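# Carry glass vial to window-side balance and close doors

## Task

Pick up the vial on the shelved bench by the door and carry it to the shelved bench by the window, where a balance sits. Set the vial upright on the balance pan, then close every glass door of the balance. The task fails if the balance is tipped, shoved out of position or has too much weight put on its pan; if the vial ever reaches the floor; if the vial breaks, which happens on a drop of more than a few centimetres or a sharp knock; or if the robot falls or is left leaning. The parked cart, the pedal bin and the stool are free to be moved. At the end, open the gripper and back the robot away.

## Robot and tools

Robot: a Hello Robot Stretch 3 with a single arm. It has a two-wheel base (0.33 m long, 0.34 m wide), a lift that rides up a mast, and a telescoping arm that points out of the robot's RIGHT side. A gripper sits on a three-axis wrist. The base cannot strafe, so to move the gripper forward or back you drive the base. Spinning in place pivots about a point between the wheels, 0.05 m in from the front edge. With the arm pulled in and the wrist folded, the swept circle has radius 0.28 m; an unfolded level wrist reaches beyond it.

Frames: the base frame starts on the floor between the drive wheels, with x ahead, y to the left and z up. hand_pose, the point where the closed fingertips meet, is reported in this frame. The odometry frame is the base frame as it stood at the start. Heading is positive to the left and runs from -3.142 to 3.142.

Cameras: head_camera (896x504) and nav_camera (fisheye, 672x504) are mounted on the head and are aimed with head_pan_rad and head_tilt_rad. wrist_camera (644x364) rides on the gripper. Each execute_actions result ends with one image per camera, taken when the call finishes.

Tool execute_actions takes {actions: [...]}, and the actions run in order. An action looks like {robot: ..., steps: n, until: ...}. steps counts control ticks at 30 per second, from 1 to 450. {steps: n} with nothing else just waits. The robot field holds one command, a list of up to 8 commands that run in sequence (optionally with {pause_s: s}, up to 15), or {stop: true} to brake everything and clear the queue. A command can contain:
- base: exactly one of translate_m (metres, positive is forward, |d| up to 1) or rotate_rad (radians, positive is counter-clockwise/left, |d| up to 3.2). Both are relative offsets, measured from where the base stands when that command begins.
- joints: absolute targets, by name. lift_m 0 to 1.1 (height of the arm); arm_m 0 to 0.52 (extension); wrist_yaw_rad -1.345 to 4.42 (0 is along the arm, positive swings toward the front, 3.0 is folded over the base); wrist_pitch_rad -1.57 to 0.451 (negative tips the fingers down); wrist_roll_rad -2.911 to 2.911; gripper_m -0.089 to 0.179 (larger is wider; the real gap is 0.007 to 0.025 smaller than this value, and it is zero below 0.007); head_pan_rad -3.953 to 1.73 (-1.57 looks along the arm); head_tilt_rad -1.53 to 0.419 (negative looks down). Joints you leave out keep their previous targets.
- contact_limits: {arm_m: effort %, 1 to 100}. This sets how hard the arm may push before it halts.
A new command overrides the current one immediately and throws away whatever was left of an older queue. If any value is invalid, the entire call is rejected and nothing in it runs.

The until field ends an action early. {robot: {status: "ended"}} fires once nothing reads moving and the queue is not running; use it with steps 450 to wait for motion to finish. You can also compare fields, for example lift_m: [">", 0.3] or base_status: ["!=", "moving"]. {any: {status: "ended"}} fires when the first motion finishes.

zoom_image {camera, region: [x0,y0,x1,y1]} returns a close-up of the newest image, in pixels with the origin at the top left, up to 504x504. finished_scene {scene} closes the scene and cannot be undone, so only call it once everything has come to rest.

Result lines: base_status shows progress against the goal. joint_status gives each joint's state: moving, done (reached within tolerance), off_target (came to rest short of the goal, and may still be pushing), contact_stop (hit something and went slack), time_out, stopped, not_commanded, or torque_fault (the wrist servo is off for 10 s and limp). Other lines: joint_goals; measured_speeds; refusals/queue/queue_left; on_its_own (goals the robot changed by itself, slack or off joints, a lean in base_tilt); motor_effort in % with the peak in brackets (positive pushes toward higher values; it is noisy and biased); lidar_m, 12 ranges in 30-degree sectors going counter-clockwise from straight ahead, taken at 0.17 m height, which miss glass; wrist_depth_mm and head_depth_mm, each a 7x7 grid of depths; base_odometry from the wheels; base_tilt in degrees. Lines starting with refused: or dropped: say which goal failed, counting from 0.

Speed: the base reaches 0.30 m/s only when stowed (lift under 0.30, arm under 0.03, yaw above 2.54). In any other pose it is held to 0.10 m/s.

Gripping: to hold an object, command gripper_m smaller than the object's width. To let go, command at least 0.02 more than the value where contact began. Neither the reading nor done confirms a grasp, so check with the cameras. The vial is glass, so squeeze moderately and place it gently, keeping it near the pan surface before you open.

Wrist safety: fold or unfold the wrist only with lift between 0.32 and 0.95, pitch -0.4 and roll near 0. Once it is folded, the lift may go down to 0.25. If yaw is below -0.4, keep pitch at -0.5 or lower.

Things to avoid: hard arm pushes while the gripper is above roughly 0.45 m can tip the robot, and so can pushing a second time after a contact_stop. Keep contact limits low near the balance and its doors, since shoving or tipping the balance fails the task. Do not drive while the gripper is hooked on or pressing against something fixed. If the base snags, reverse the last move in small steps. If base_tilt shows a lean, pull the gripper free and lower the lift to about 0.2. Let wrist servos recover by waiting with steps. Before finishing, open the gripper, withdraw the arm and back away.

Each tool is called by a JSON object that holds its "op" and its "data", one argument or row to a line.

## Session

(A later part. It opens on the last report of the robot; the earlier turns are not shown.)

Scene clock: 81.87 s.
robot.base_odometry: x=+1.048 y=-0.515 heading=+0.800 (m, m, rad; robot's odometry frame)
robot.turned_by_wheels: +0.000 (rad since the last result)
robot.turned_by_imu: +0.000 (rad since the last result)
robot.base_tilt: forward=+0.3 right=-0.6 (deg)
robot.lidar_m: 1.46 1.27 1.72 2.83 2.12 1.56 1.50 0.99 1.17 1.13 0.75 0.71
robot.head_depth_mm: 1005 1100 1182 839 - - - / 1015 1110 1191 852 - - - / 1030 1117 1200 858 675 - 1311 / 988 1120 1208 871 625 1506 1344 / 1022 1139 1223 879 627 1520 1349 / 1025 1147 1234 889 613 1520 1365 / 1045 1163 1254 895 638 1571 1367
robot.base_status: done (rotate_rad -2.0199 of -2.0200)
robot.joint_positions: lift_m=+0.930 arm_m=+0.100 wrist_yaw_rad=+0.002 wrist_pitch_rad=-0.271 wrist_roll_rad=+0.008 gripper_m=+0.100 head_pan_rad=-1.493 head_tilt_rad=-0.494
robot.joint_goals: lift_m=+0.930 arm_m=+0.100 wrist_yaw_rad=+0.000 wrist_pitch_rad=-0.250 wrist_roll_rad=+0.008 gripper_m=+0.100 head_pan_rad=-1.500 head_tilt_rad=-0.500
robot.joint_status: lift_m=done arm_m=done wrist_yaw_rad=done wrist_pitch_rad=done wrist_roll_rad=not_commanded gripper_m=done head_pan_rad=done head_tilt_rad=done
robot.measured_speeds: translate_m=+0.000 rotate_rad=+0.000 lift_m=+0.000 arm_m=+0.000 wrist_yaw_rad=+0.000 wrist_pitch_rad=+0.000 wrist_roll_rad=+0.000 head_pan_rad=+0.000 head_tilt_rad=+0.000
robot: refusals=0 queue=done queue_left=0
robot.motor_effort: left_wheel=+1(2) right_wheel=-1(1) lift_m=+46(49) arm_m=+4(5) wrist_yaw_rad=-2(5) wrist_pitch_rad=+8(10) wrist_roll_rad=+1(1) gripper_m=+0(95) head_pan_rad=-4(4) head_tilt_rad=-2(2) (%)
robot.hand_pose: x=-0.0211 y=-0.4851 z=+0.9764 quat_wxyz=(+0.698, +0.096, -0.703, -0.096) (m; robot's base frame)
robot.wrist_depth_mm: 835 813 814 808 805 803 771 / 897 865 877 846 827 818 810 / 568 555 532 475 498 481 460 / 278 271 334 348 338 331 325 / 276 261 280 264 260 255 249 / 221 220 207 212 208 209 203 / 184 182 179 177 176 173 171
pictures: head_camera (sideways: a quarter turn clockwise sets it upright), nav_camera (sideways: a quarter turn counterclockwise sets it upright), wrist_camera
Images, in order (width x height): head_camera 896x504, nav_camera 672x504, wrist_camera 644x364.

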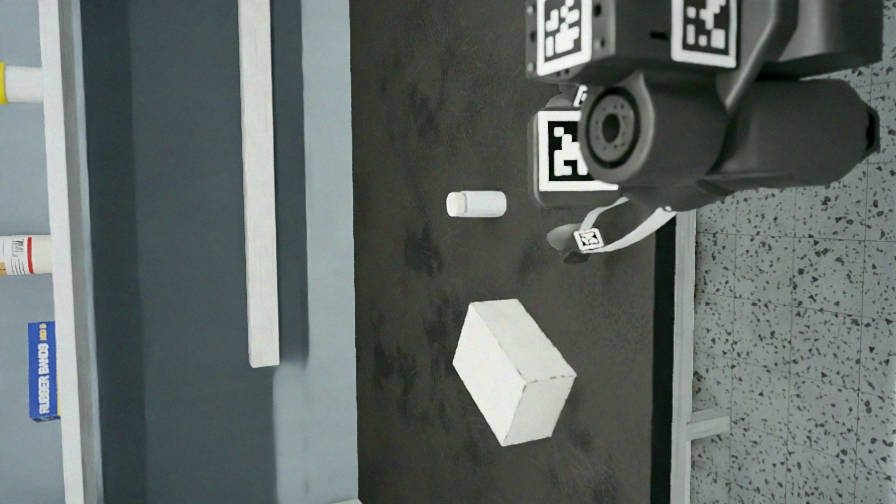

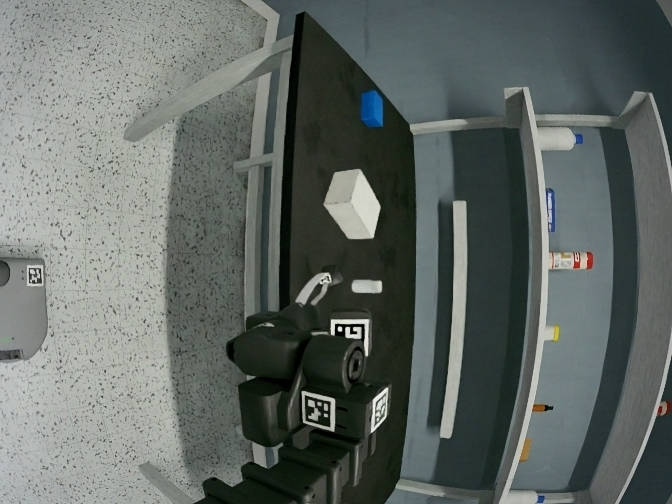

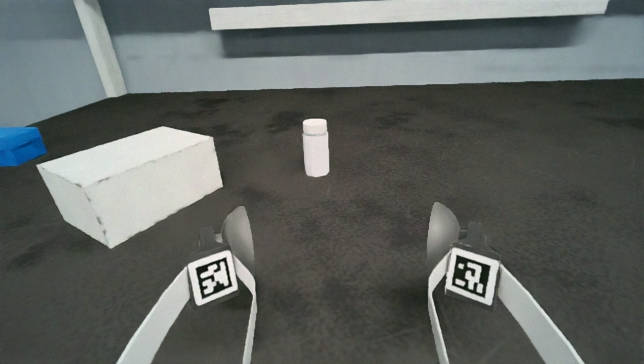

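{"op": "execute_actions", "data": {
  "actions": [
    {"robot":{"base":{"translate_m":0.025},"joints":{"arm_m":0.2,"lift_m":0.9}},"steps":450,"until":{"robot":{"status":"ended"}}}
  ]
}}

Scene clock: 86.07 s.
robot.base_odometry: x=+1.065 y=-0.497 heading=+0.800 (m, m, rad; robot's odometry frame)
robot.turned_by_wheels: +0.000 (rad since the last result)
robot.turned_by_imu: +0.000 (rad since the last result)
robot.base_tilt: forward=+0.3 right=-0.7 (deg)
robot.lidar_m: 1.46 1.25 1.68 2.83 2.16 1.58 1.52 1.00 1.17 1.13 0.71 0.70
robot.head_depth_mm: 999 1102 1182 887 - 1519 1328 / 1011 1111 1193 899 - 1536 1339 / 1029 1110 1201 908 - 1498 1351 / 988 1123 1219 867 602 1500 1356 / 920 1141 1232 879 619 1514 1357 / 1024 1151 1232 890 621 1518 1364 / 1038 1159 1238 894 637 1574 1368
robot.base_status: done (translate_m +0.0250 of +0.0250)
robot.joint_positions: lift_m=+0.900 arm_m=+0.200 wrist_yaw_rad=+0.001 wrist_pitch_rad=-0.271 wrist_roll_rad=+0.008 gripper_m=+0.100 head_pan_rad=-1.493 head_tilt_rad=-0.494
robot.joint_goals: lift_m=+0.900 arm_m=+0.200 wrist_yaw_rad=+0.000 wrist_pitch_rad=-0.250 wrist_roll_rad=+0.008 gripper_m=+0.100 head_pan_rad=-1.500 head_tilt_rad=-0.500
robot.joint_status: lift_m=done arm_m=done wrist_yaw_rad=done wrist_pitch_rad=done wrist_roll_rad=not_commanded gripper_m=done head_pan_rad=done head_tilt_rad=done
robot.measured_speeds: translate_m=+0.000 rotate_rad=+0.000 lift_m=+0.000 arm_m=+0.000 wrist_yaw_rad=+0.000 wrist_pitch_rad=+0.000 wrist_roll_rad=+0.000 head_pan_rad=+0.000 head_tilt_rad=+0.000
robot: refusals=0 queue=done queue_left=0
robot.motor_effort: left_wheel=+2(6) right_wheel=-2(5) lift_m=+24(46) arm_m=+3(5) wrist_yaw_rad=-1(1) wrist_pitch_rad=+8(9) wrist_roll_rad=+1(1) gripper_m=+0(0) head_pan_rad=-4(4) head_tilt_rad=-2(2) (%)
robot.hand_pose: x=-0.0212 y=-0.5851 z=+0.9474 quat_wxyz=(+0.698, +0.096, -0.703, -0.096) (m; robot's base frame)
robot.wrist_depth_mm: 717 721 721 721 710 699 694 / 797 766 758 759 738 701 659 / 471 454 434 385 406 393 380 / 172 195 290 261 278 273 266 / 166 200 229 215 213 209 204 / 168 180 169 173 170 171 166 / 150 150 147 145 144 141 140
pictures: head_camera (sideways: a quarter turn clockwise sets it upright), nav_camera (sideways: a quarter turn counterclockwise sets it upright), wrist_camera
Images, in order (width x height): head_camera 896x504, nav_camera 672x504, wrist_camera 644x364.

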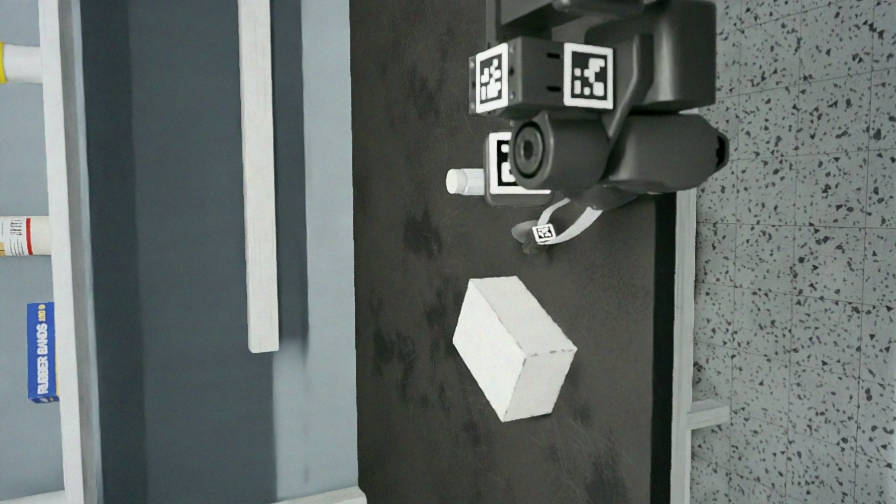

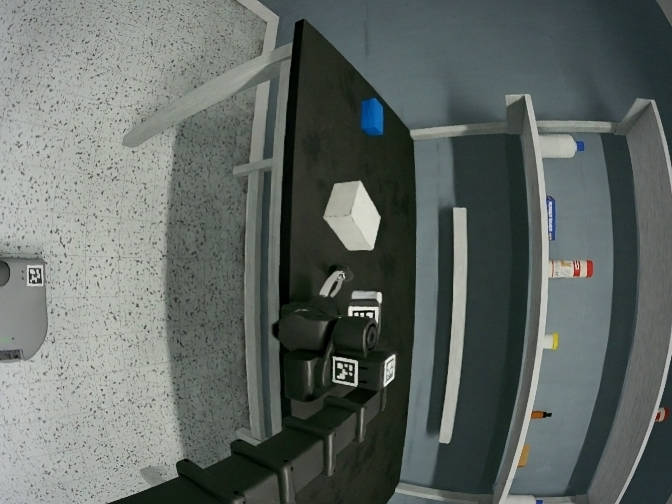

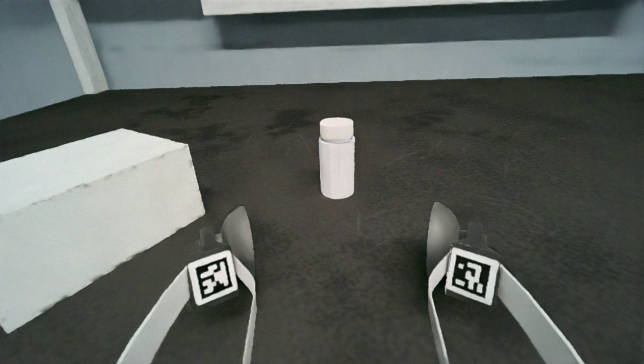

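{"op": "execute_actions", "data": {
  "actions": [
    {"robot":{"joints":{"arm_m":0.295,"lift_m":0.906}},"steps":450,"until":{"robot":{"status":"ended"}}}
  ]
}}

Scene clock: 91.13 s.
robot.base_odometry: x=+1.065 y=-0.497 heading=+0.800 (m, m, rad; robot's odometry frame)
robot.turned_by_wheels: +0.000 (rad since the last result)
robot.turned_by_imu: +0.000 (rad since the last result)
robot.base_tilt: forward=+0.3 right=-0.6 (deg)
robot.lidar_m: 1.45 1.25 1.68 2.83 2.16 1.58 1.52 1.00 1.17 1.13 0.71 0.69
robot.head_depth_mm: 1000 1097 1186 974 567 1482 1333 / 1011 1106 1191 - 570 1490 1341 / 1029 1119 1198 968 574 1500 1344 / 989 1123 1205 873 625 1508 1350 / 926 1140 1223 878 619 1518 1358 / 1023 1151 1246 888 622 1528 1361 / 1040 1162 1242 895 638 1576 1366
robot.base_status: done (translate_m +0.0250 of +0.0250)
robot.joint_positions: lift_m=+0.906 arm_m=+0.295 wrist_yaw_rad=+0.001 wrist_pitch_rad=-0.271 wrist_roll_rad=+0.008 gripper_m=+0.100 head_pan_rad=-1.493 head_tilt_rad=-0.494
robot.joint_goals: lift_m=+0.906 arm_m=+0.295 wrist_yaw_rad=+0.000 wrist_pitch_rad=-0.250 wrist_roll_rad=+0.008 gripper_m=+0.100 head_pan_rad=-1.500 head_tilt_rad=-0.500
robot.joint_status: lift_m=done arm_m=done wrist_yaw_rad=done wrist_pitch_rad=done wrist_roll_rad=not_commanded gripper_m=done head_pan_rad=done head_tilt_rad=done
robot.measured_speeds: translate_m=+0.000 rotate_rad=+0.000 lift_m=+0.000 arm_m=+0.000 wrist_yaw_rad=+0.000 wrist_pitch_rad=+0.000 wrist_roll_rad=+0.000 head_pan_rad=+0.000 head_tilt_rad=+0.000
robot: refusals=0 queue=done queue_left=0
robot.motor_effort: left_wheel=+2(1) right_wheel=-1(1) lift_m=+46(48) arm_m=+4(3) wrist_yaw_rad=-1(1) wrist_pitch_rad=+8(8) wrist_roll_rad=+0(1) gripper_m=+1(0) head_pan_rad=-5(4) head_tilt_rad=-2(2) (%)
robot.hand_pose: x=-0.0212 y=-0.6802 z=+0.9526 quat_wxyz=(+0.698, +0.096, -0.703, -0.096) (m; robot's base frame)
robot.wrist_depth_mm: 640 651 645 627 632 621 606 / 690 704 680 672 666 650 636 / 490 471 449 432 420 406 393 / 321 311 302 292 287 282 275 / 136 231 238 167 222 216 211 / 131 177 175 173 176 177 171 / 136 149 152 150 149 147 145
pictures: head_camera (sideways: a quarter turn clockwise sets it upright), nav_camera (sideways: a quarter turn counterclockwise sets it upright), wrist_camera
Images, in order (width x height): head_camera 896x504, nav_camera 672x504, wrist_camera 644x364.

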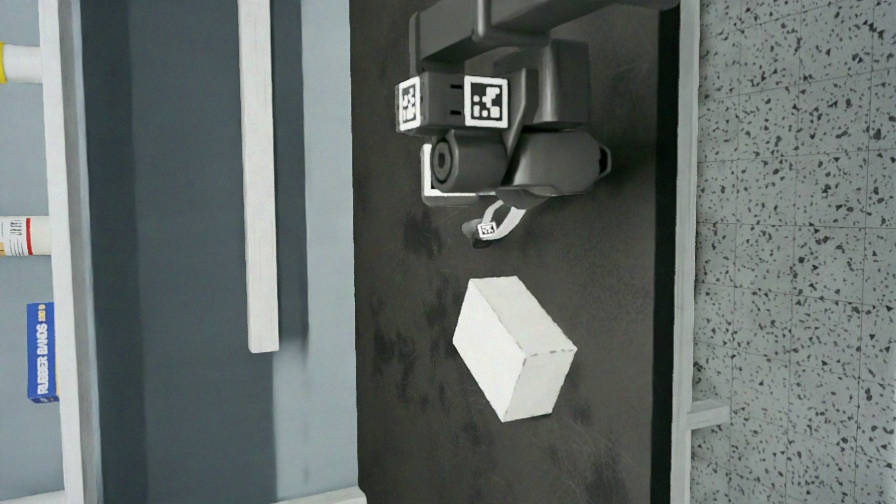

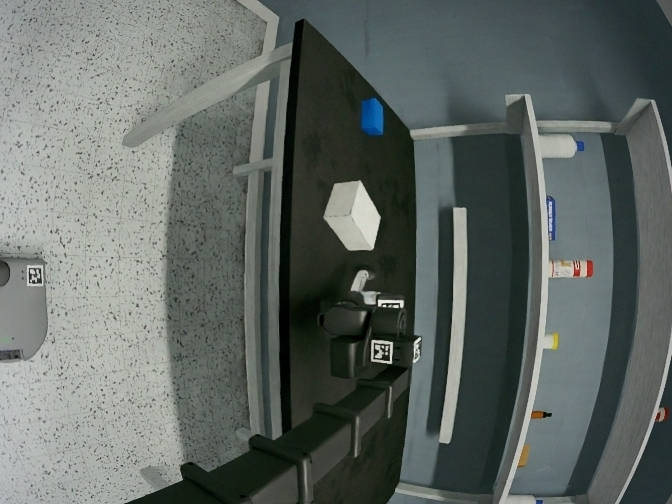

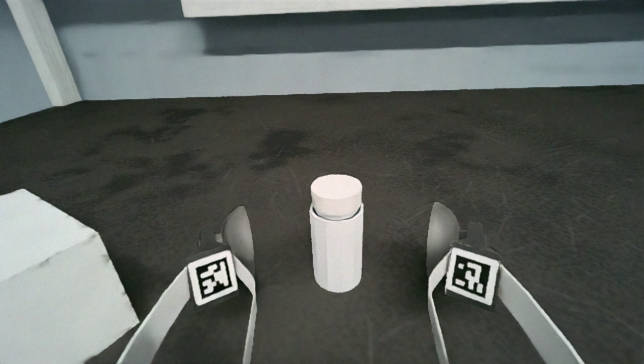

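{"op": "execute_actions", "data": {
  "actions": [
    {"robot":{"joints":{"arm_m":0.311,"gripper_m":0.055}},"steps":450,"until":{"robot":{"status":"ended"}}}
  ]
}}

Scene clock: 93.63 s.
robot.base_odometry: x=+1.065 y=-0.497 heading=+0.800 (m, m, rad; robot's odometry frame)
robot.turned_by_wheels: +0.000 (rad since the last result)
robot.turned_by_imu: +0.000 (rad since the last result)
robot.base_tilt: forward=+0.2 right=-0.7 (deg)
robot.lidar_m: 1.46 1.24 1.68 2.83 2.16 1.58 1.52 1.00 1.17 1.13 0.71 0.69
robot.head_depth_mm: 1006 1103 1182 1003 585 1485 1330 / 1007 1112 1195 - 571 1484 1339 / 1028 1110 1204 974 574 1499 1348 / 988 1127 1209 869 625 1509 1348 / 926 1141 1221 876 618 1521 1358 / 1021 1152 1237 887 621 1520 1368 / 1043 1160 1241 896 636 1572 1369
robot.base_status: done (translate_m +0.0250 of +0.0250)
robot.joint_positions: lift_m=+0.906 arm_m=+0.311 wrist_yaw_rad=+0.001 wrist_pitch_rad=-0.271 wrist_roll_rad=+0.008 gripper_m=+0.055 head_pan_rad=-1.493 head_tilt_rad=-0.494
robot.joint_goals: lift_m=+0.906 arm_m=+0.311 wrist_yaw_rad=+0.000 wrist_pitch_rad=-0.250 wrist_roll_rad=+0.008 gripper_m=+0.055 head_pan_rad=-1.500 head_tilt_rad=-0.500
robot.joint_status: lift_m=done arm_m=done wrist_yaw_rad=done wrist_pitch_rad=done wrist_roll_rad=not_commanded gripper_m=done head_pan_rad=done head_tilt_rad=done
robot.measured_speeds: translate_m=+0.000 rotate_rad=+0.000 lift_m=+0.000 arm_m=+0.000 wrist_yaw_rad=+0.000 wrist_pitch_rad=+0.000 wrist_roll_rad=+0.000 head_pan_rad=+0.000 head_tilt_rad=+0.000
robot: refusals=0 queue=done queue_left=0
robot.motor_effort: left_wheel=+2(2) right_wheel=-1(1) lift_m=+46(46) arm_m=+3(3) wrist_yaw_rad=+0(1) wrist_pitch_rad=+8(9) wrist_roll_rad=+1(0) gripper_m=+0(94) head_pan_rad=-5(5) head_tilt_rad=-2(2) (%)
robot.hand_pose: x=-0.0212 y=-0.6961 z=+0.9526 quat_wxyz=(+0.698, +0.096, -0.703, -0.096) (m; robot's base frame)
robot.wrist_depth_mm: 622 625 627 620 610 605 602 / 663 674 657 655 649 653 619 / 481 469 451 432 422 405 392 / 320 310 303 295 289 281 275 / 236 232 234 143 228 215 212 / 124 186 183 158 170 175 172 / 128 152 151 150 148 147 145
pictures: head_camera (sideways: a quarter turn clockwise sets it upright), nav_camera (sideways: a quarter turn counterclockwise sets it upright), wrist_camera
Images, in order (width x height): head_camera 896x504, nav_camera 672x504, wrist_camera 644x364.

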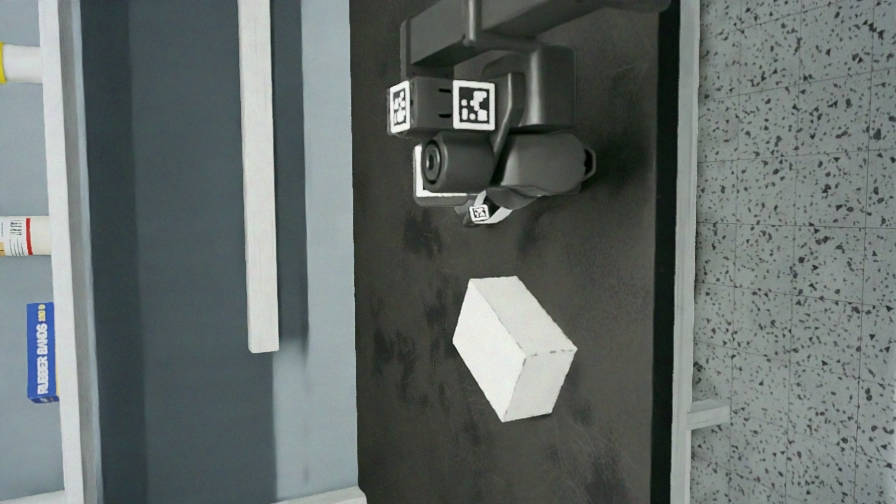

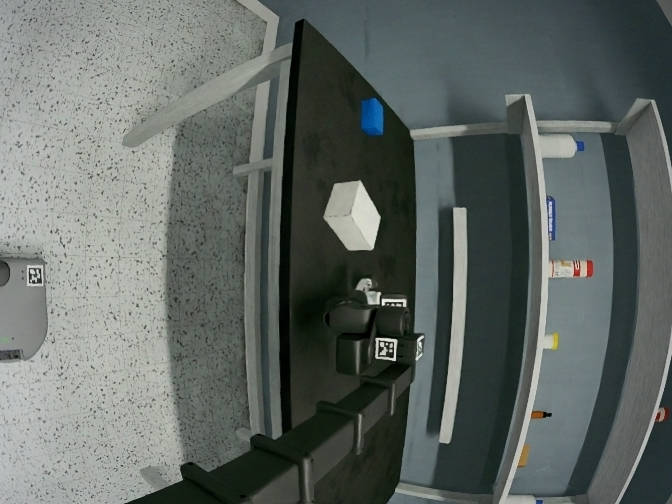

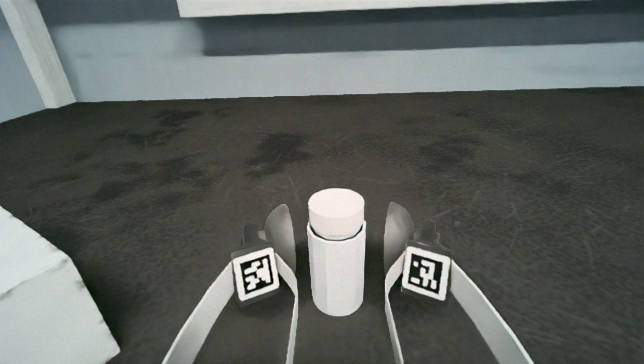

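{"op": "execute_actions", "data": {
  "actions": [
    {"robot":[{"joints":{"lift_m":0.898}},{"joints":{"gripper_m":0.0}},{"joints":{"lift_m":0.93}}],"steps":450,"until":{"robot":{"status":"ended"}}}
  ]
}}

Scene clock: 97.30 s.
robot.base_odometry: x=+1.065 y=-0.497 heading=+0.800 (m, m, rad; robot's odometry frame)
robot.turned_by_wheels: +0.000 (rad since the last result)
robot.turned_by_imu: +0.000 (rad since the last result)
robot.base_tilt: forward=+0.3 right=-0.6 (deg)
robot.lidar_m: 1.45 1.25 1.69 2.83 2.16 1.58 1.52 1.00 1.17 1.13 0.71 0.69
robot.head_depth_mm: 1000 1109 1190 - 589 1490 1330 / 1007 1105 1200 - 590 1483 1339 / 1028 1117 1201 - 596 1495 1344 / 989 1120 1210 866 624 1508 1352 / 926 1138 1220 879 618 1513 1360 / 1024 1151 1243 885 620 1526 1366 / 1043 1160 1238 895 639 1567 1368
robot.base_status: done (translate_m +0.0250 of +0.0250)
robot.joint_positions: lift_m=+0.930 arm_m=+0.311 wrist_yaw_rad=+0.001 wrist_pitch_rad=-0.270 wrist_roll_rad=+0.008 gripper_m=+0.001 head_pan_rad=-1.493 head_tilt_rad=-0.494
robot.joint_goals: lift_m=+0.930 arm_m=+0.311 wrist_yaw_rad=+0.000 wrist_pitch_rad=-0.250 wrist_roll_rad=+0.008 gripper_m=+0.000 head_pan_rad=-1.500 head_tilt_rad=-0.500
robot.joint_status: lift_m=done arm_m=done wrist_yaw_rad=done wrist_pitch_rad=done wrist_roll_rad=not_commanded gripper_m=done head_pan_rad=done head_tilt_rad=done
robot.measured_speeds: translate_m=+0.000 rotate_rad=+0.000 lift_m=+0.000 arm_m=+0.000 wrist_yaw_rad=+0.000 wrist_pitch_rad=+0.000 wrist_roll_rad=+0.000 head_pan_rad=+0.000 head_tilt_rad=+0.000
robot: refusals=0 queue=done queue_left=0
robot.motor_effort: left_wheel=+1(2) right_wheel=-1(2) lift_m=+46(51) arm_m=+3(3) wrist_yaw_rad=-1(1) wrist_pitch_rad=+8(8) wrist_roll_rad=+0(1) gripper_m=-12(100) head_pan_rad=-5(4) head_tilt_rad=-2(2) (%)
robot.hand_pose: x=-0.0212 y=-0.6962 z=+0.9766 quat_wxyz=(+0.698, +0.096, -0.703, -0.096) (m; robot's base frame)
robot.wrist_depth_mm: 624 631 551 546 608 596 595 / 671 698 679 671 655 643 641 / 574 549 531 515 496 473 458 / 374 364 357 328 340 330 324 / 278 272 268 137 268 254 249 / 141 217 215 153 198 206 202 / 128 175 178 176 174 173 171
pictures: head_camera (sideways: a quarter turn clockwise sets it upright), nav_camera (sideways: a quarter turn counterclockwise sets it upright), wrist_camera
Images, in order (width x height): head_camera 896x504, nav_camera 672x504, wrist_camera 644x364.

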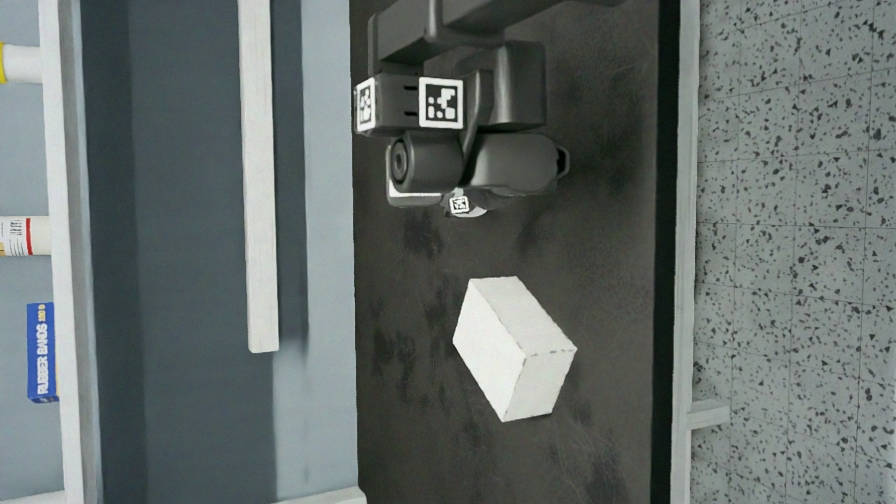

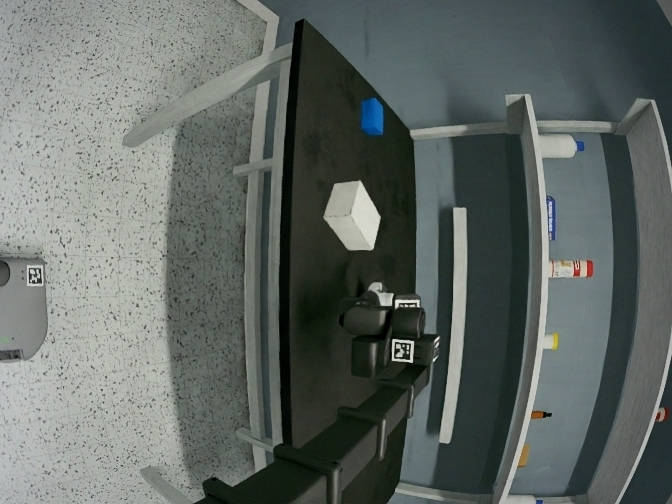

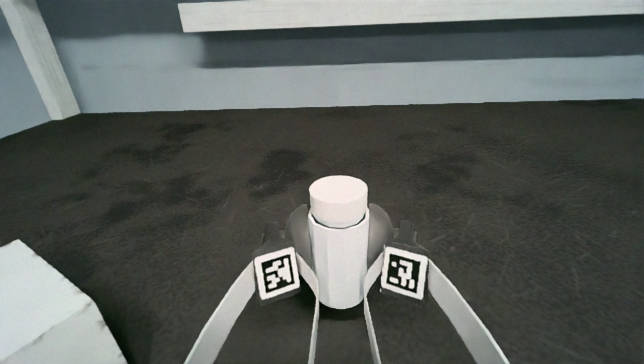

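{"op": "execute_actions", "data": {
  "actions": [
    {"robot":[{"joints":{"arm_m":0.0,"gripper_m":-0.02}},{"joints":{"wrist_pitch_rad":-0.4,"wrist_yaw_rad":2.8}},{"base":{"rotate_rad":2.045},"joints":{"lift_m":0.285,"head_pan_rad":-1.2}},{"base":{"translate_m":1.0}},{"base":{"translate_m":1.0}},{"base":{"translate_m":0.93}}],"steps":450,"until":{"robot":{"status":"ended"}}},
    {"steps":450,"until":{"robot":{"status":"ended"}}},
    {"robot":{"base":{"rotate_rad":-0.475},"joints":{"lift_m":0.94}},"steps":450,"until":{"robot":{"lift_m":[">",0.45],"base_status":"done"}}},
    {"robot":{"joints":{"wrist_yaw_rad":0}},"steps":450,"until":{"robot":{"status":"ended"}}}
  ]
}}

Scene clock: 137.67 s.
robot.base_odometry: x=-1.737 y=+0.359 heading=+2.370 (m, m, rad; robot's odometry frame)
robot.turned_by_wheels: +1.570 (rad since the last result)
robot.turned_by_imu: +1.591 (rad since the last result)
robot.base_tilt: forward=+0.4 right=-0.6 (deg)
robot.lidar_m: 0.94 0.98 0.79 0.76 0.80 0.98 0.97 3.90 2.62 2.00 0.59 0.97
robot.head_depth_mm: 2529 2720 2520 2650 2085 1736 - / 2629 2836 1387 2124 2016 1628 1336 / 2649 2928 1411 784 703 1536 1274 / 1975 2426 1432 726 683 1547 1285 / 1706 1873 1346 689 751 1660 1350 / 1365 1530 848 705 1670 1626 1363 / 1247 1258 735 752 1436 1496 1363
robot.base_status: done (rotate_rad -0.4749 of -0.4750)
robot.joint_positions: lift_m=+0.940 arm_m=+0.001 wrist_yaw_rad=+0.002 wrist_pitch_rad=-0.418 wrist_roll_rad=+0.008 gripper_m=-0.019 head_pan_rad=-1.207 head_tilt_rad=-0.494
robot.joint_goals: lift_m=+0.940 arm_m=+0.000 wrist_yaw_rad=+0.000 wrist_pitch_rad=-0.400 wrist_roll_rad=+0.008 gripper_m=-0.020 head_pan_rad=-1.200 head_tilt_rad=-0.500
robot.joint_status: lift_m=done arm_m=done wrist_yaw_rad=done wrist_pitch_rad=done wrist_roll_rad=not_commanded gripper_m=done head_pan_rad=done head_tilt_rad=done
robot.measured_speeds: translate_m=+0.000 rotate_rad=+0.000 lift_m=+0.000 arm_m=+0.000 wrist_yaw_rad=+0.000 wrist_pitch_rad=+0.000 wrist_roll_rad=+0.000 head_pan_rad=+0.000 head_tilt_rad=+0.000
robot: refusals=0 queue=done queue_left=0
robot.motor_effort: left_wheel=+2(7) right_wheel=-2(10) lift_m=+47(50) arm_m=-6(6) wrist_yaw_rad=-1(7) wrist_pitch_rad=+7(8) wrist_roll_rad=+1(1) gripper_m=-20(96) head_pan_rad=+4(35) head_tilt_rad=-2(2) (%)
robot.hand_pose: x=-0.0210 y=-0.3704 z=+0.9523 quat_wxyz=(+0.689, +0.147, -0.694, -0.147) (m; robot's base frame)
robot.wrist_depth_mm: 407 469 954 - - - - / 333 364 519 - - - - / 352 348 613 - - - - / 417 410 - - - - - / - - 504 137 - - - / - - 551 151 - - - / 979 - - - - - -
pictures: head_camera (sideways: a quarter turn clockwise sets it upright), nav_camera (sideways: a quarter turn counterclockwise sets it upright), wrist_camera
Images, in order (width x height): head_camera 896x504, nav_camera 672x504, wrist_camera 644x364.

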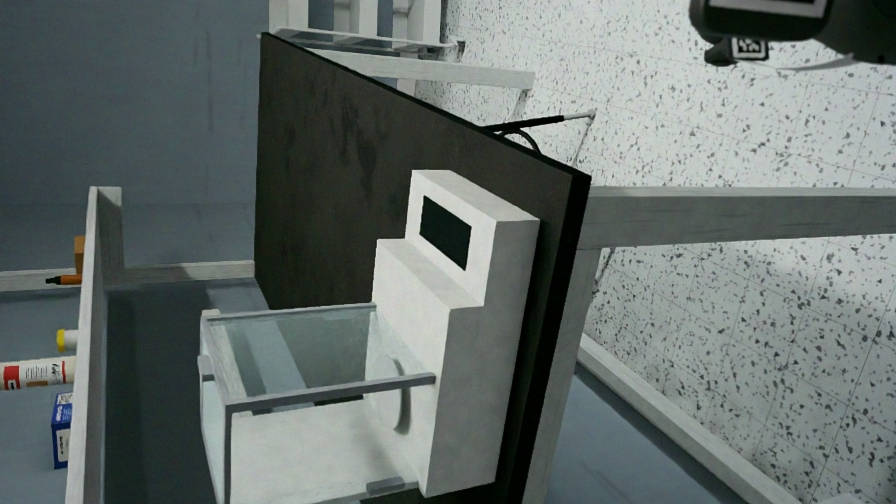

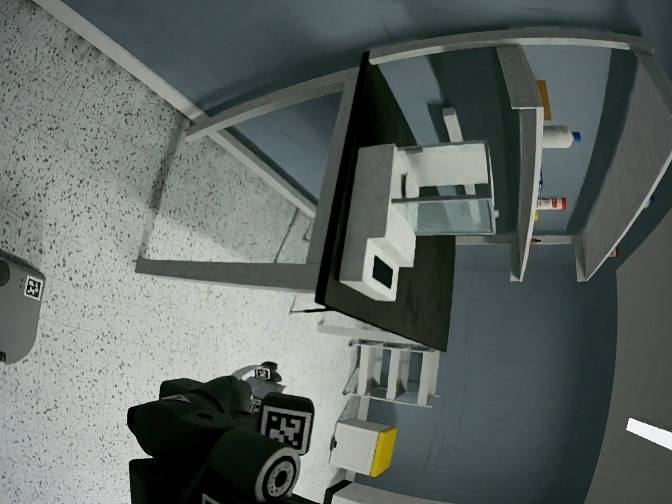

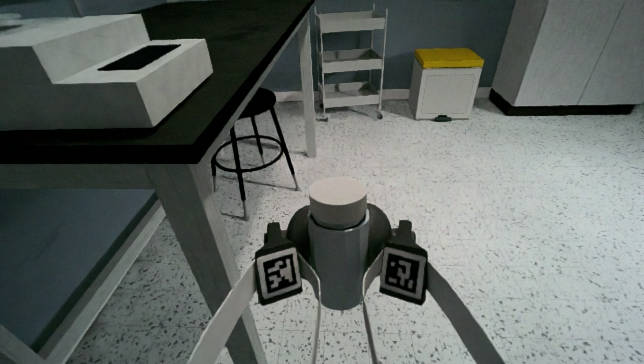

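{"op": "execute_actions", "data": {
  "actions": [
    {"robot":{"base":{"translate_m":0.45},"joints":{"lift_m":1.04,"wrist_pitch_rad":-0.25,"head_pan_rad":-1.55,"head_tilt_rad":-0.4}},"steps":450,"until":{"robot":{"status":"ended"}}}
  ]
}}

Scene clock: 145.83 s.
robot.base_odometry: x=-2.059 y=+0.673 heading=+2.370 (m, m, rad; robot's odometry frame)
robot.turned_by_wheels: +0.000 (rad since the last result)
robot.turned_by_imu: +0.002 (rad since the last result)
robot.base_tilt: forward=+0.3 right=-0.5 (deg)
robot.lidar_m: 0.49 0.51 0.71 0.76 0.79 1.09 1.41 3.57 0.61 1.36 0.68 0.51
robot.head_depth_mm: 2619 2814 2987 1068 - - - / 2627 2806 2608 779 - - - / 2599 2839 1799 1055 - - - / 2634 2835 1648 743 615 1627 1434 / 2638 2577 1916 1006 719 1639 1445 / 1727 1725 1709 1093 725 1450 1375 / 729 495 1242 1107 729 1126 1237
robot.base_status: done (translate_m +0.4500 of +0.4500)
robot.joint_positions: lift_m=+1.040 arm_m=+0.001 wrist_yaw_rad=+0.002 wrist_pitch_rad=-0.272 wrist_roll_rad=+0.008 gripper_m=-0.019 head_pan_rad=-1.543 head_tilt_rad=-0.409
robot.joint_goals: lift_m=+1.040 arm_m=+0.000 wrist_yaw_rad=+0.000 wrist_pitch_rad=-0.250 wrist_roll_rad=+0.008 gripper_m=-0.020 head_pan_rad=-1.550 head_tilt_rad=-0.400
robot.joint_status: lift_m=done arm_m=done wrist_yaw_rad=done wrist_pitch_rad=done wrist_roll_rad=not_commanded gripper_m=done head_pan_rad=done head_tilt_rad=done
robot.measured_speeds: translate_m=+0.000 rotate_rad=+0.000 lift_m=+0.000 arm_m=+0.000 wrist_yaw_rad=+0.000 wrist_pitch_rad=+0.000 wrist_roll_rad=+0.000 head_pan_rad=+0.000 head_tilt_rad=+0.000
robot: refusals=0 queue=done queue_left=0
robot.motor_effort: left_wheel=+1(5) right_wheel=-2(4) lift_m=+46(45) arm_m=-6(5) wrist_yaw_rad=-1(2) wrist_pitch_rad=+9(11) wrist_roll_rad=+0(0) gripper_m=-20(20) head_pan_rad=-5(40) head_tilt_rad=+4(11) (%)
robot.hand_pose: x=-0.0210 y=-0.3863 z=+1.0862 quat_wxyz=(+0.698, +0.097, -0.703, -0.096) (m; robot's base frame)
robot.wrist_depth_mm: 535 752 - - - - - / 537 691 - - - - - / 531 756 882 505 532 - - / 535 615 601 370 365 468 - / 445 455 452 137 376 380 - / 491 475 463 151 - 422 - / 521 610 - - - - -
pictures: head_camera (sideways: a quarter turn clockwise sets it upright), nav_camera (sideways: a quarter turn counterclockwise sets it upright), wrist_camera
Images, in order (width x height): head_camera 896x504, nav_camera 672x504, wrist_camera 644x364.

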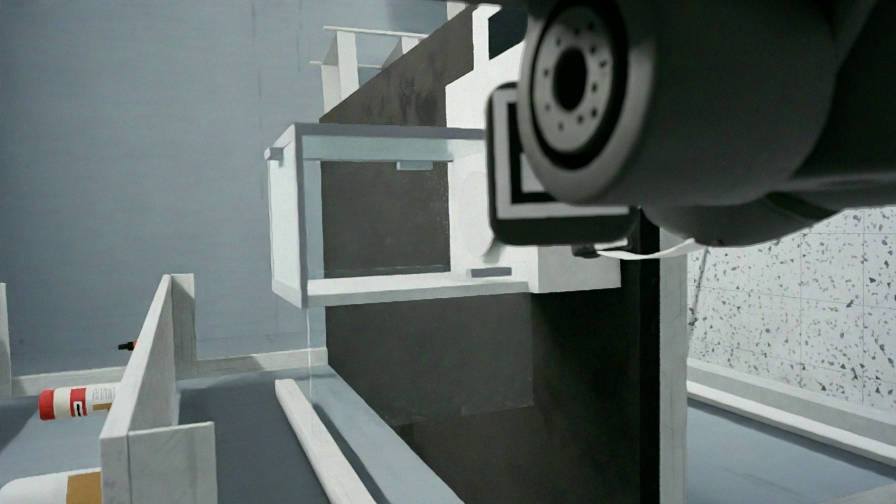

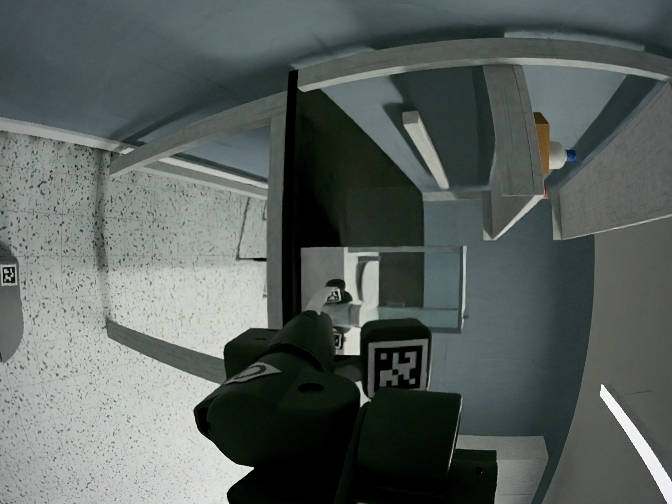

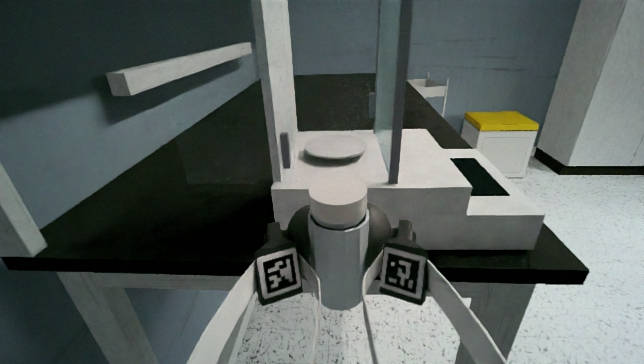

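{"op": "execute_actions", "data": {
  "actions": [
    {"robot":{"joints":{"arm_m":0.16}},"steps":450,"until":{"robot":{"status":"ended"}}}
  ]
}}

Scene clock: 150.23 s.
robot.base_odometry: x=-2.059 y=+0.673 heading=+2.370 (m, m, rad; robot's odometry frame)
robot.turned_by_wheels: +0.000 (rad since the last result)
robot.turned_by_imu: +0.000 (rad since the last result)
robot.base_tilt: forward=+0.3 right=-0.6 (deg)
robot.lidar_m: 0.49 0.51 0.71 0.76 0.79 1.10 1.41 3.58 0.61 1.36 0.68 0.51
robot.head_depth_mm: 2607 2796 2991 - 614 689 1340 / 2624 2822 2939 - 615 1604 1428 / 2664 2801 2937 - - 1618 1432 / 2641 2823 1824 745 615 1631 1442 / 2612 2543 1907 1009 717 1632 1444 / 1737 1690 1706 1087 725 1468 1373 / 727 494 1234 1107 729 1127 1239
robot.base_status: done (translate_m +0.4500 of +0.4500)
robot.joint_positions: lift_m=+1.040 arm_m=+0.160 wrist_yaw_rad=+0.001 wrist_pitch_rad=-0.272 wrist_roll_rad=+0.008 gripper_m=-0.019 head_pan_rad=-1.543 head_tilt_rad=-0.409
robot.joint_goals: lift_m=+1.040 arm_m=+0.160 wrist_yaw_rad=+0.000 wrist_pitch_rad=-0.250 wrist_roll_rad=+0.008 gripper_m=-0.020 head_pan_rad=-1.550 head_tilt_rad=-0.400
robot.joint_status: lift_m=done arm_m=done wrist_yaw_rad=done wrist_pitch_rad=done wrist_roll_rad=not_commanded gripper_m=done head_pan_rad=done head_tilt_rad=done
robot.measured_speeds: translate_m=+0.000 rotate_rad=+0.000 lift_m=+0.000 arm_m=+0.000 wrist_yaw_rad=+0.000 wrist_pitch_rad=+0.000 wrist_roll_rad=+0.000 head_pan_rad=+0.000 head_tilt_rad=+0.000
robot: refusals=0 queue=done queue_left=0
robot.motor_effort: left_wheel=+1(1) right_wheel=-2(1) lift_m=+46(46) arm_m=+3(4) wrist_yaw_rad=-1(2) wrist_pitch_rad=+9(9) wrist_roll_rad=+0(0) gripper_m=-20(20) head_pan_rad=-5(6) head_tilt_rad=+4(3) (%)
robot.hand_pose: x=-0.0212 y=-0.5450 z=+1.0862 quat_wxyz=(+0.698, +0.096, -0.703, -0.096) (m; robot's base frame)
robot.wrist_depth_mm: 531 748 205 - - - - / 504 686 204 - - - - / 520 746 230 867 762 - - / 527 617 265 355 341 645 - / 474 456 410 136 257 298 - / 374 368 363 152 220 221 265 / 311 304 254 240 235 228 231
pictures: head_camera (sideways: a quarter turn clockwise sets it upright), nav_camera (sideways: a quarter turn counterclockwise sets it upright), wrist_camera
Images, in order (width x height): head_camera 896x504, nav_camera 672x504, wrist_camera 644x364.

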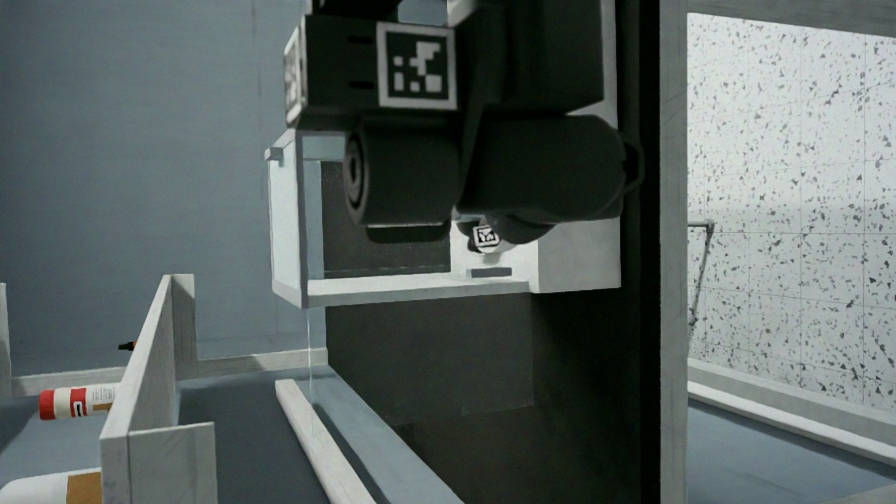

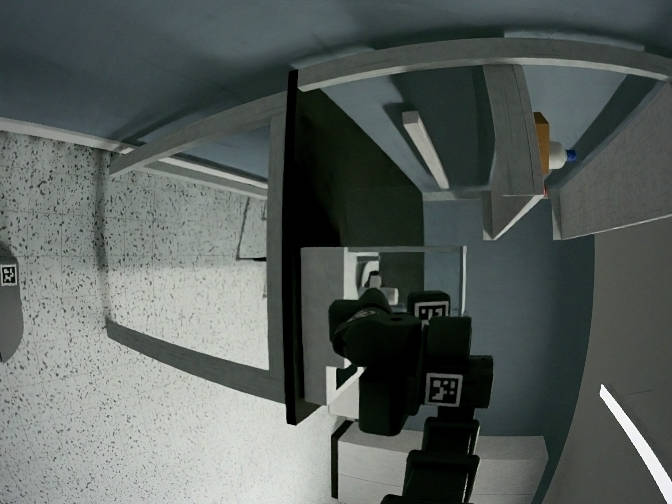

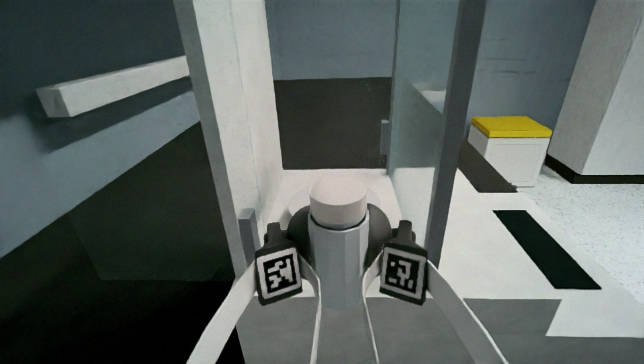

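{"op": "execute_actions", "data": {
  "actions": [
    {"robot":{"joints":{"arm_m":0.26},"contact_limits":{"arm_m":12}},"steps":450,"until":{"robot":{"status":"ended"}}}
  ]
}}

Scene clock: 155.27 s.
robot.base_odometry: x=-2.059 y=+0.673 heading=+2.370 (m, m, rad; robot's odometry frame)
robot.turned_by_wheels: +0.000 (rad since the last result)
robot.turned_by_imu: +0.000 (rad since the last result)
robot.base_tilt: forward=+0.4 right=-0.6 (deg)
robot.lidar_m: 0.49 0.51 0.70 0.76 0.79 1.09 1.41 3.56 0.61 1.36 0.68 0.51
robot.head_depth_mm: 2639 2820 2903 991 610 688 1340 / 2631 2825 - - 608 1602 1428 / 2632 2789 2938 - 610 1612 1431 / 2674 2823 1764 664 612 1627 1441 / 2633 2566 1909 1003 718 1636 1441 / 1735 1686 1705 1093 725 1464 1369 / 729 495 1232 1105 729 1122 1232
robot.base_status: done (translate_m +0.4500 of +0.4500)
robot.joint_positions: lift_m=+1.040 arm_m=+0.260 wrist_yaw_rad=+0.001 wrist_pitch_rad=-0.272 wrist_roll_rad=+0.008 gripper_m=-0.019 head_pan_rad=-1.543 head_tilt_rad=-0.409
robot.joint_goals: lift_m=+1.040 arm_m=+0.260 wrist_yaw_rad=+0.000 wrist_pitch_rad=-0.250 wrist_roll_rad=+0.008 gripper_m=-0.020 head_pan_rad=-1.550 head_tilt_rad=-0.400
robot.joint_status: lift_m=done arm_m=done wrist_yaw_rad=done wrist_pitch_rad=done wrist_roll_rad=not_commanded gripper_m=done head_pan_rad=done head_tilt_rad=done
robot.measured_speeds: translate_m=+0.000 rotate_rad=+0.000 lift_m=+0.000 arm_m=+0.000 wrist_yaw_rad=+0.000 wrist_pitch_rad=+0.000 wrist_roll_rad=+0.000 head_pan_rad=+0.000 head_tilt_rad=+0.000
robot: refusals=0 queue=done queue_left=0
robot.motor_effort: left_wheel=+1(2) right_wheel=-1(1) lift_m=+46(46) arm_m=+4(4) wrist_yaw_rad=-1(1) wrist_pitch_rad=+9(9) wrist_roll_rad=+1(0) gripper_m=-20(20) head_pan_rad=-5(5) head_tilt_rad=+3(4) (%)
robot.contact_limits: arm_m 12 (drawing in: default 33, maximum 53; extending or still: default 42, maximum 70)
robot.hand_pose: x=-0.0212 y=-0.6450 z=+1.0862 quat_wxyz=(+0.698, +0.096, -0.703, -0.096) (m; robot's base frame)
robot.wrist_depth_mm: 85 110 203 - - - - / 85 109 202 - - - - / 87 109 200 864 819 - 69 / 473 109 200 554 531 636 73 / 452 108 188 136 289 287 80 / 372 116 177 151 207 213 245 / 309 134 185 183 188 101 207
pictures: head_camera (sideways: a quarter turn clockwise sets it upright), nav_camera (sideways: a quarter turn counterclockwise sets it upright), wrist_camera
Images, in order (width x height): head_camera 896x504, nav_camera 672x504, wrist_camera 644x364.

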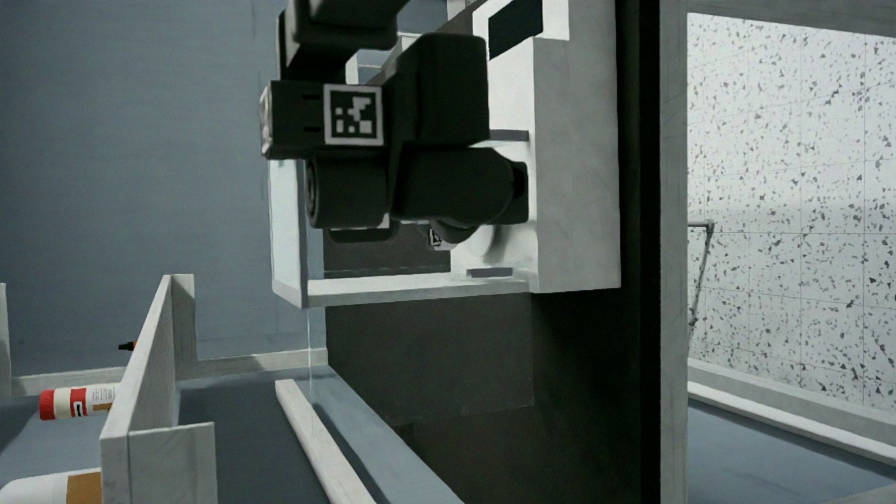

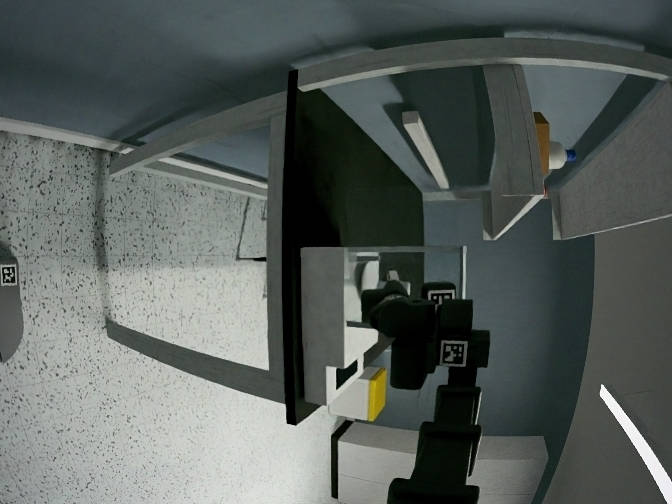

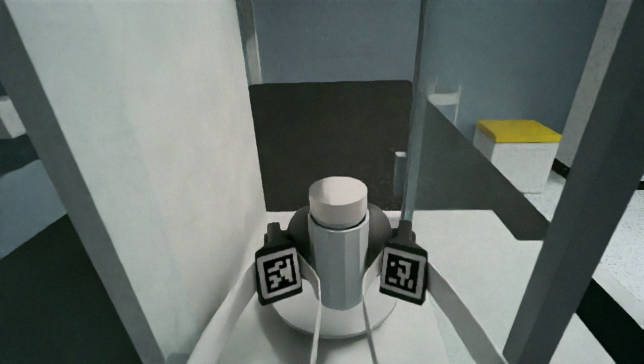

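{"op": "execute_actions", "data": {
  "actions": [
    {"robot":{"joints":{"arm_m":0.285,"lift_m":1.028},"contact_limits":{"arm_m":12}},"steps":450,"until":{"robot":{"status":"ended"}}}
  ]
}}

Scene clock: 158.53 s.
robot.base_odometry: x=-2.059 y=+0.673 heading=+2.370 (m, m, rad; robot's odometry frame)
robot.turned_by_wheels: +0.000 (rad since the last result)
robot.turned_by_imu: +0.000 (rad since the last result)
robot.base_tilt: forward=+0.4 right=-0.6 (deg)
robot.lidar_m: 0.49 0.51 0.71 0.76 0.79 1.10 1.41 3.58 0.61 1.36 0.68 0.51
robot.head_depth_mm: 2617 2827 2963 962 610 688 1345 / 2646 2804 2907 - 607 1601 1431 / 2652 2811 2943 - 612 1607 1438 / 2662 2828 1860 665 615 1635 1438 / 2609 2587 1917 1007 717 1631 1449 / 1724 1695 1699 1093 724 1463 1364 / 728 494 1243 1103 728 1120 1232
robot.base_status: done (translate_m +0.4500 of +0.4500)
robot.joint_positions: lift_m=+1.028 arm_m=+0.285 wrist_yaw_rad=+0.001 wrist_pitch_rad=-0.272 wrist_roll_rad=+0.008 gripper_m=-0.019 head_pan_rad=-1.543 head_tilt_rad=-0.409
robot.joint_goals: lift_m=+1.028 arm_m=+0.285 wrist_yaw_rad=+0.000 wrist_pitch_rad=-0.250 wrist_roll_rad=+0.008 gripper_m=-0.020 head_pan_rad=-1.550 head_tilt_rad=-0.400
robot.joint_status: lift_m=done arm_m=done wrist_yaw_rad=done wrist_pitch_rad=done wrist_roll_rad=not_commanded gripper_m=done head_pan_rad=done head_tilt_rad=done
robot.measured_speeds: translate_m=+0.000 rotate_rad=+0.000 lift_m=+0.000 arm_m=+0.000 wrist_yaw_rad=+0.000 wrist_pitch_rad=+0.000 wrist_roll_rad=+0.000 head_pan_rad=+0.000 head_tilt_rad=+0.000
robot: refusals=0 queue=done queue_left=0
robot.motor_effort: left_wheel=+1(1) right_wheel=-2(2) lift_m=+25(46) arm_m=+4(5) wrist_yaw_rad=+0(1) wrist_pitch_rad=+9(9) wrist_roll_rad=+1(1) gripper_m=-21(20) head_pan_rad=-5(5) head_tilt_rad=+3(3) (%)
robot.contact_limits: arm_m 12 (drawing in: default 33, maximum 53; extending or still: default 42, maximum 70)
robot.hand_pose: x=-0.0212 y=-0.6700 z=+1.0750 quat_wxyz=(+0.698, +0.096, -0.703, -0.096) (m; robot's base frame)
robot.wrist_depth_mm: 85 110 - - - - - / 85 109 202 - - - - / 84 109 200 812 782 - - / 84 109 200 528 510 569 - / 84 108 188 136 262 267 - / - 108 177 151 194 206 239 / 86 108 171 162 170 173 161
pictures: head_camera (sideways: a quarter turn clockwise sets it upright), nav_camera (sideways: a quarter turn counterclockwise sets it upright), wrist_camera
Images, in order (width x height): head_camera 896x504, nav_camera 672x504, wrist_camera 644x364.

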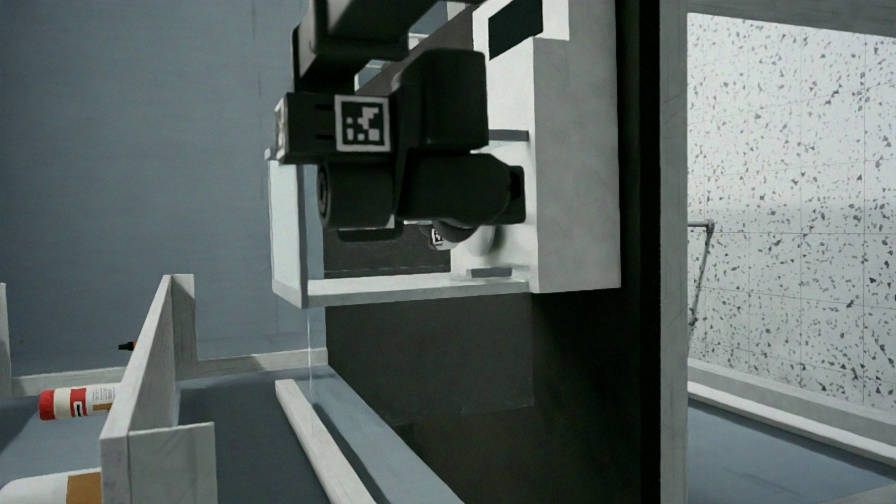

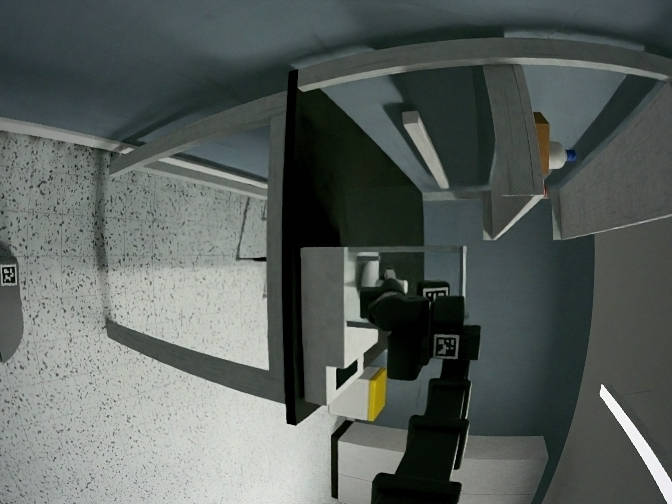

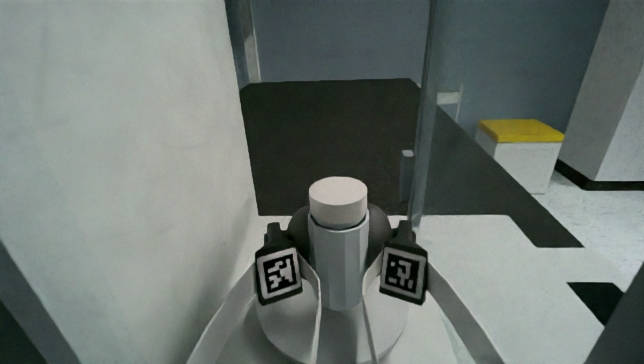

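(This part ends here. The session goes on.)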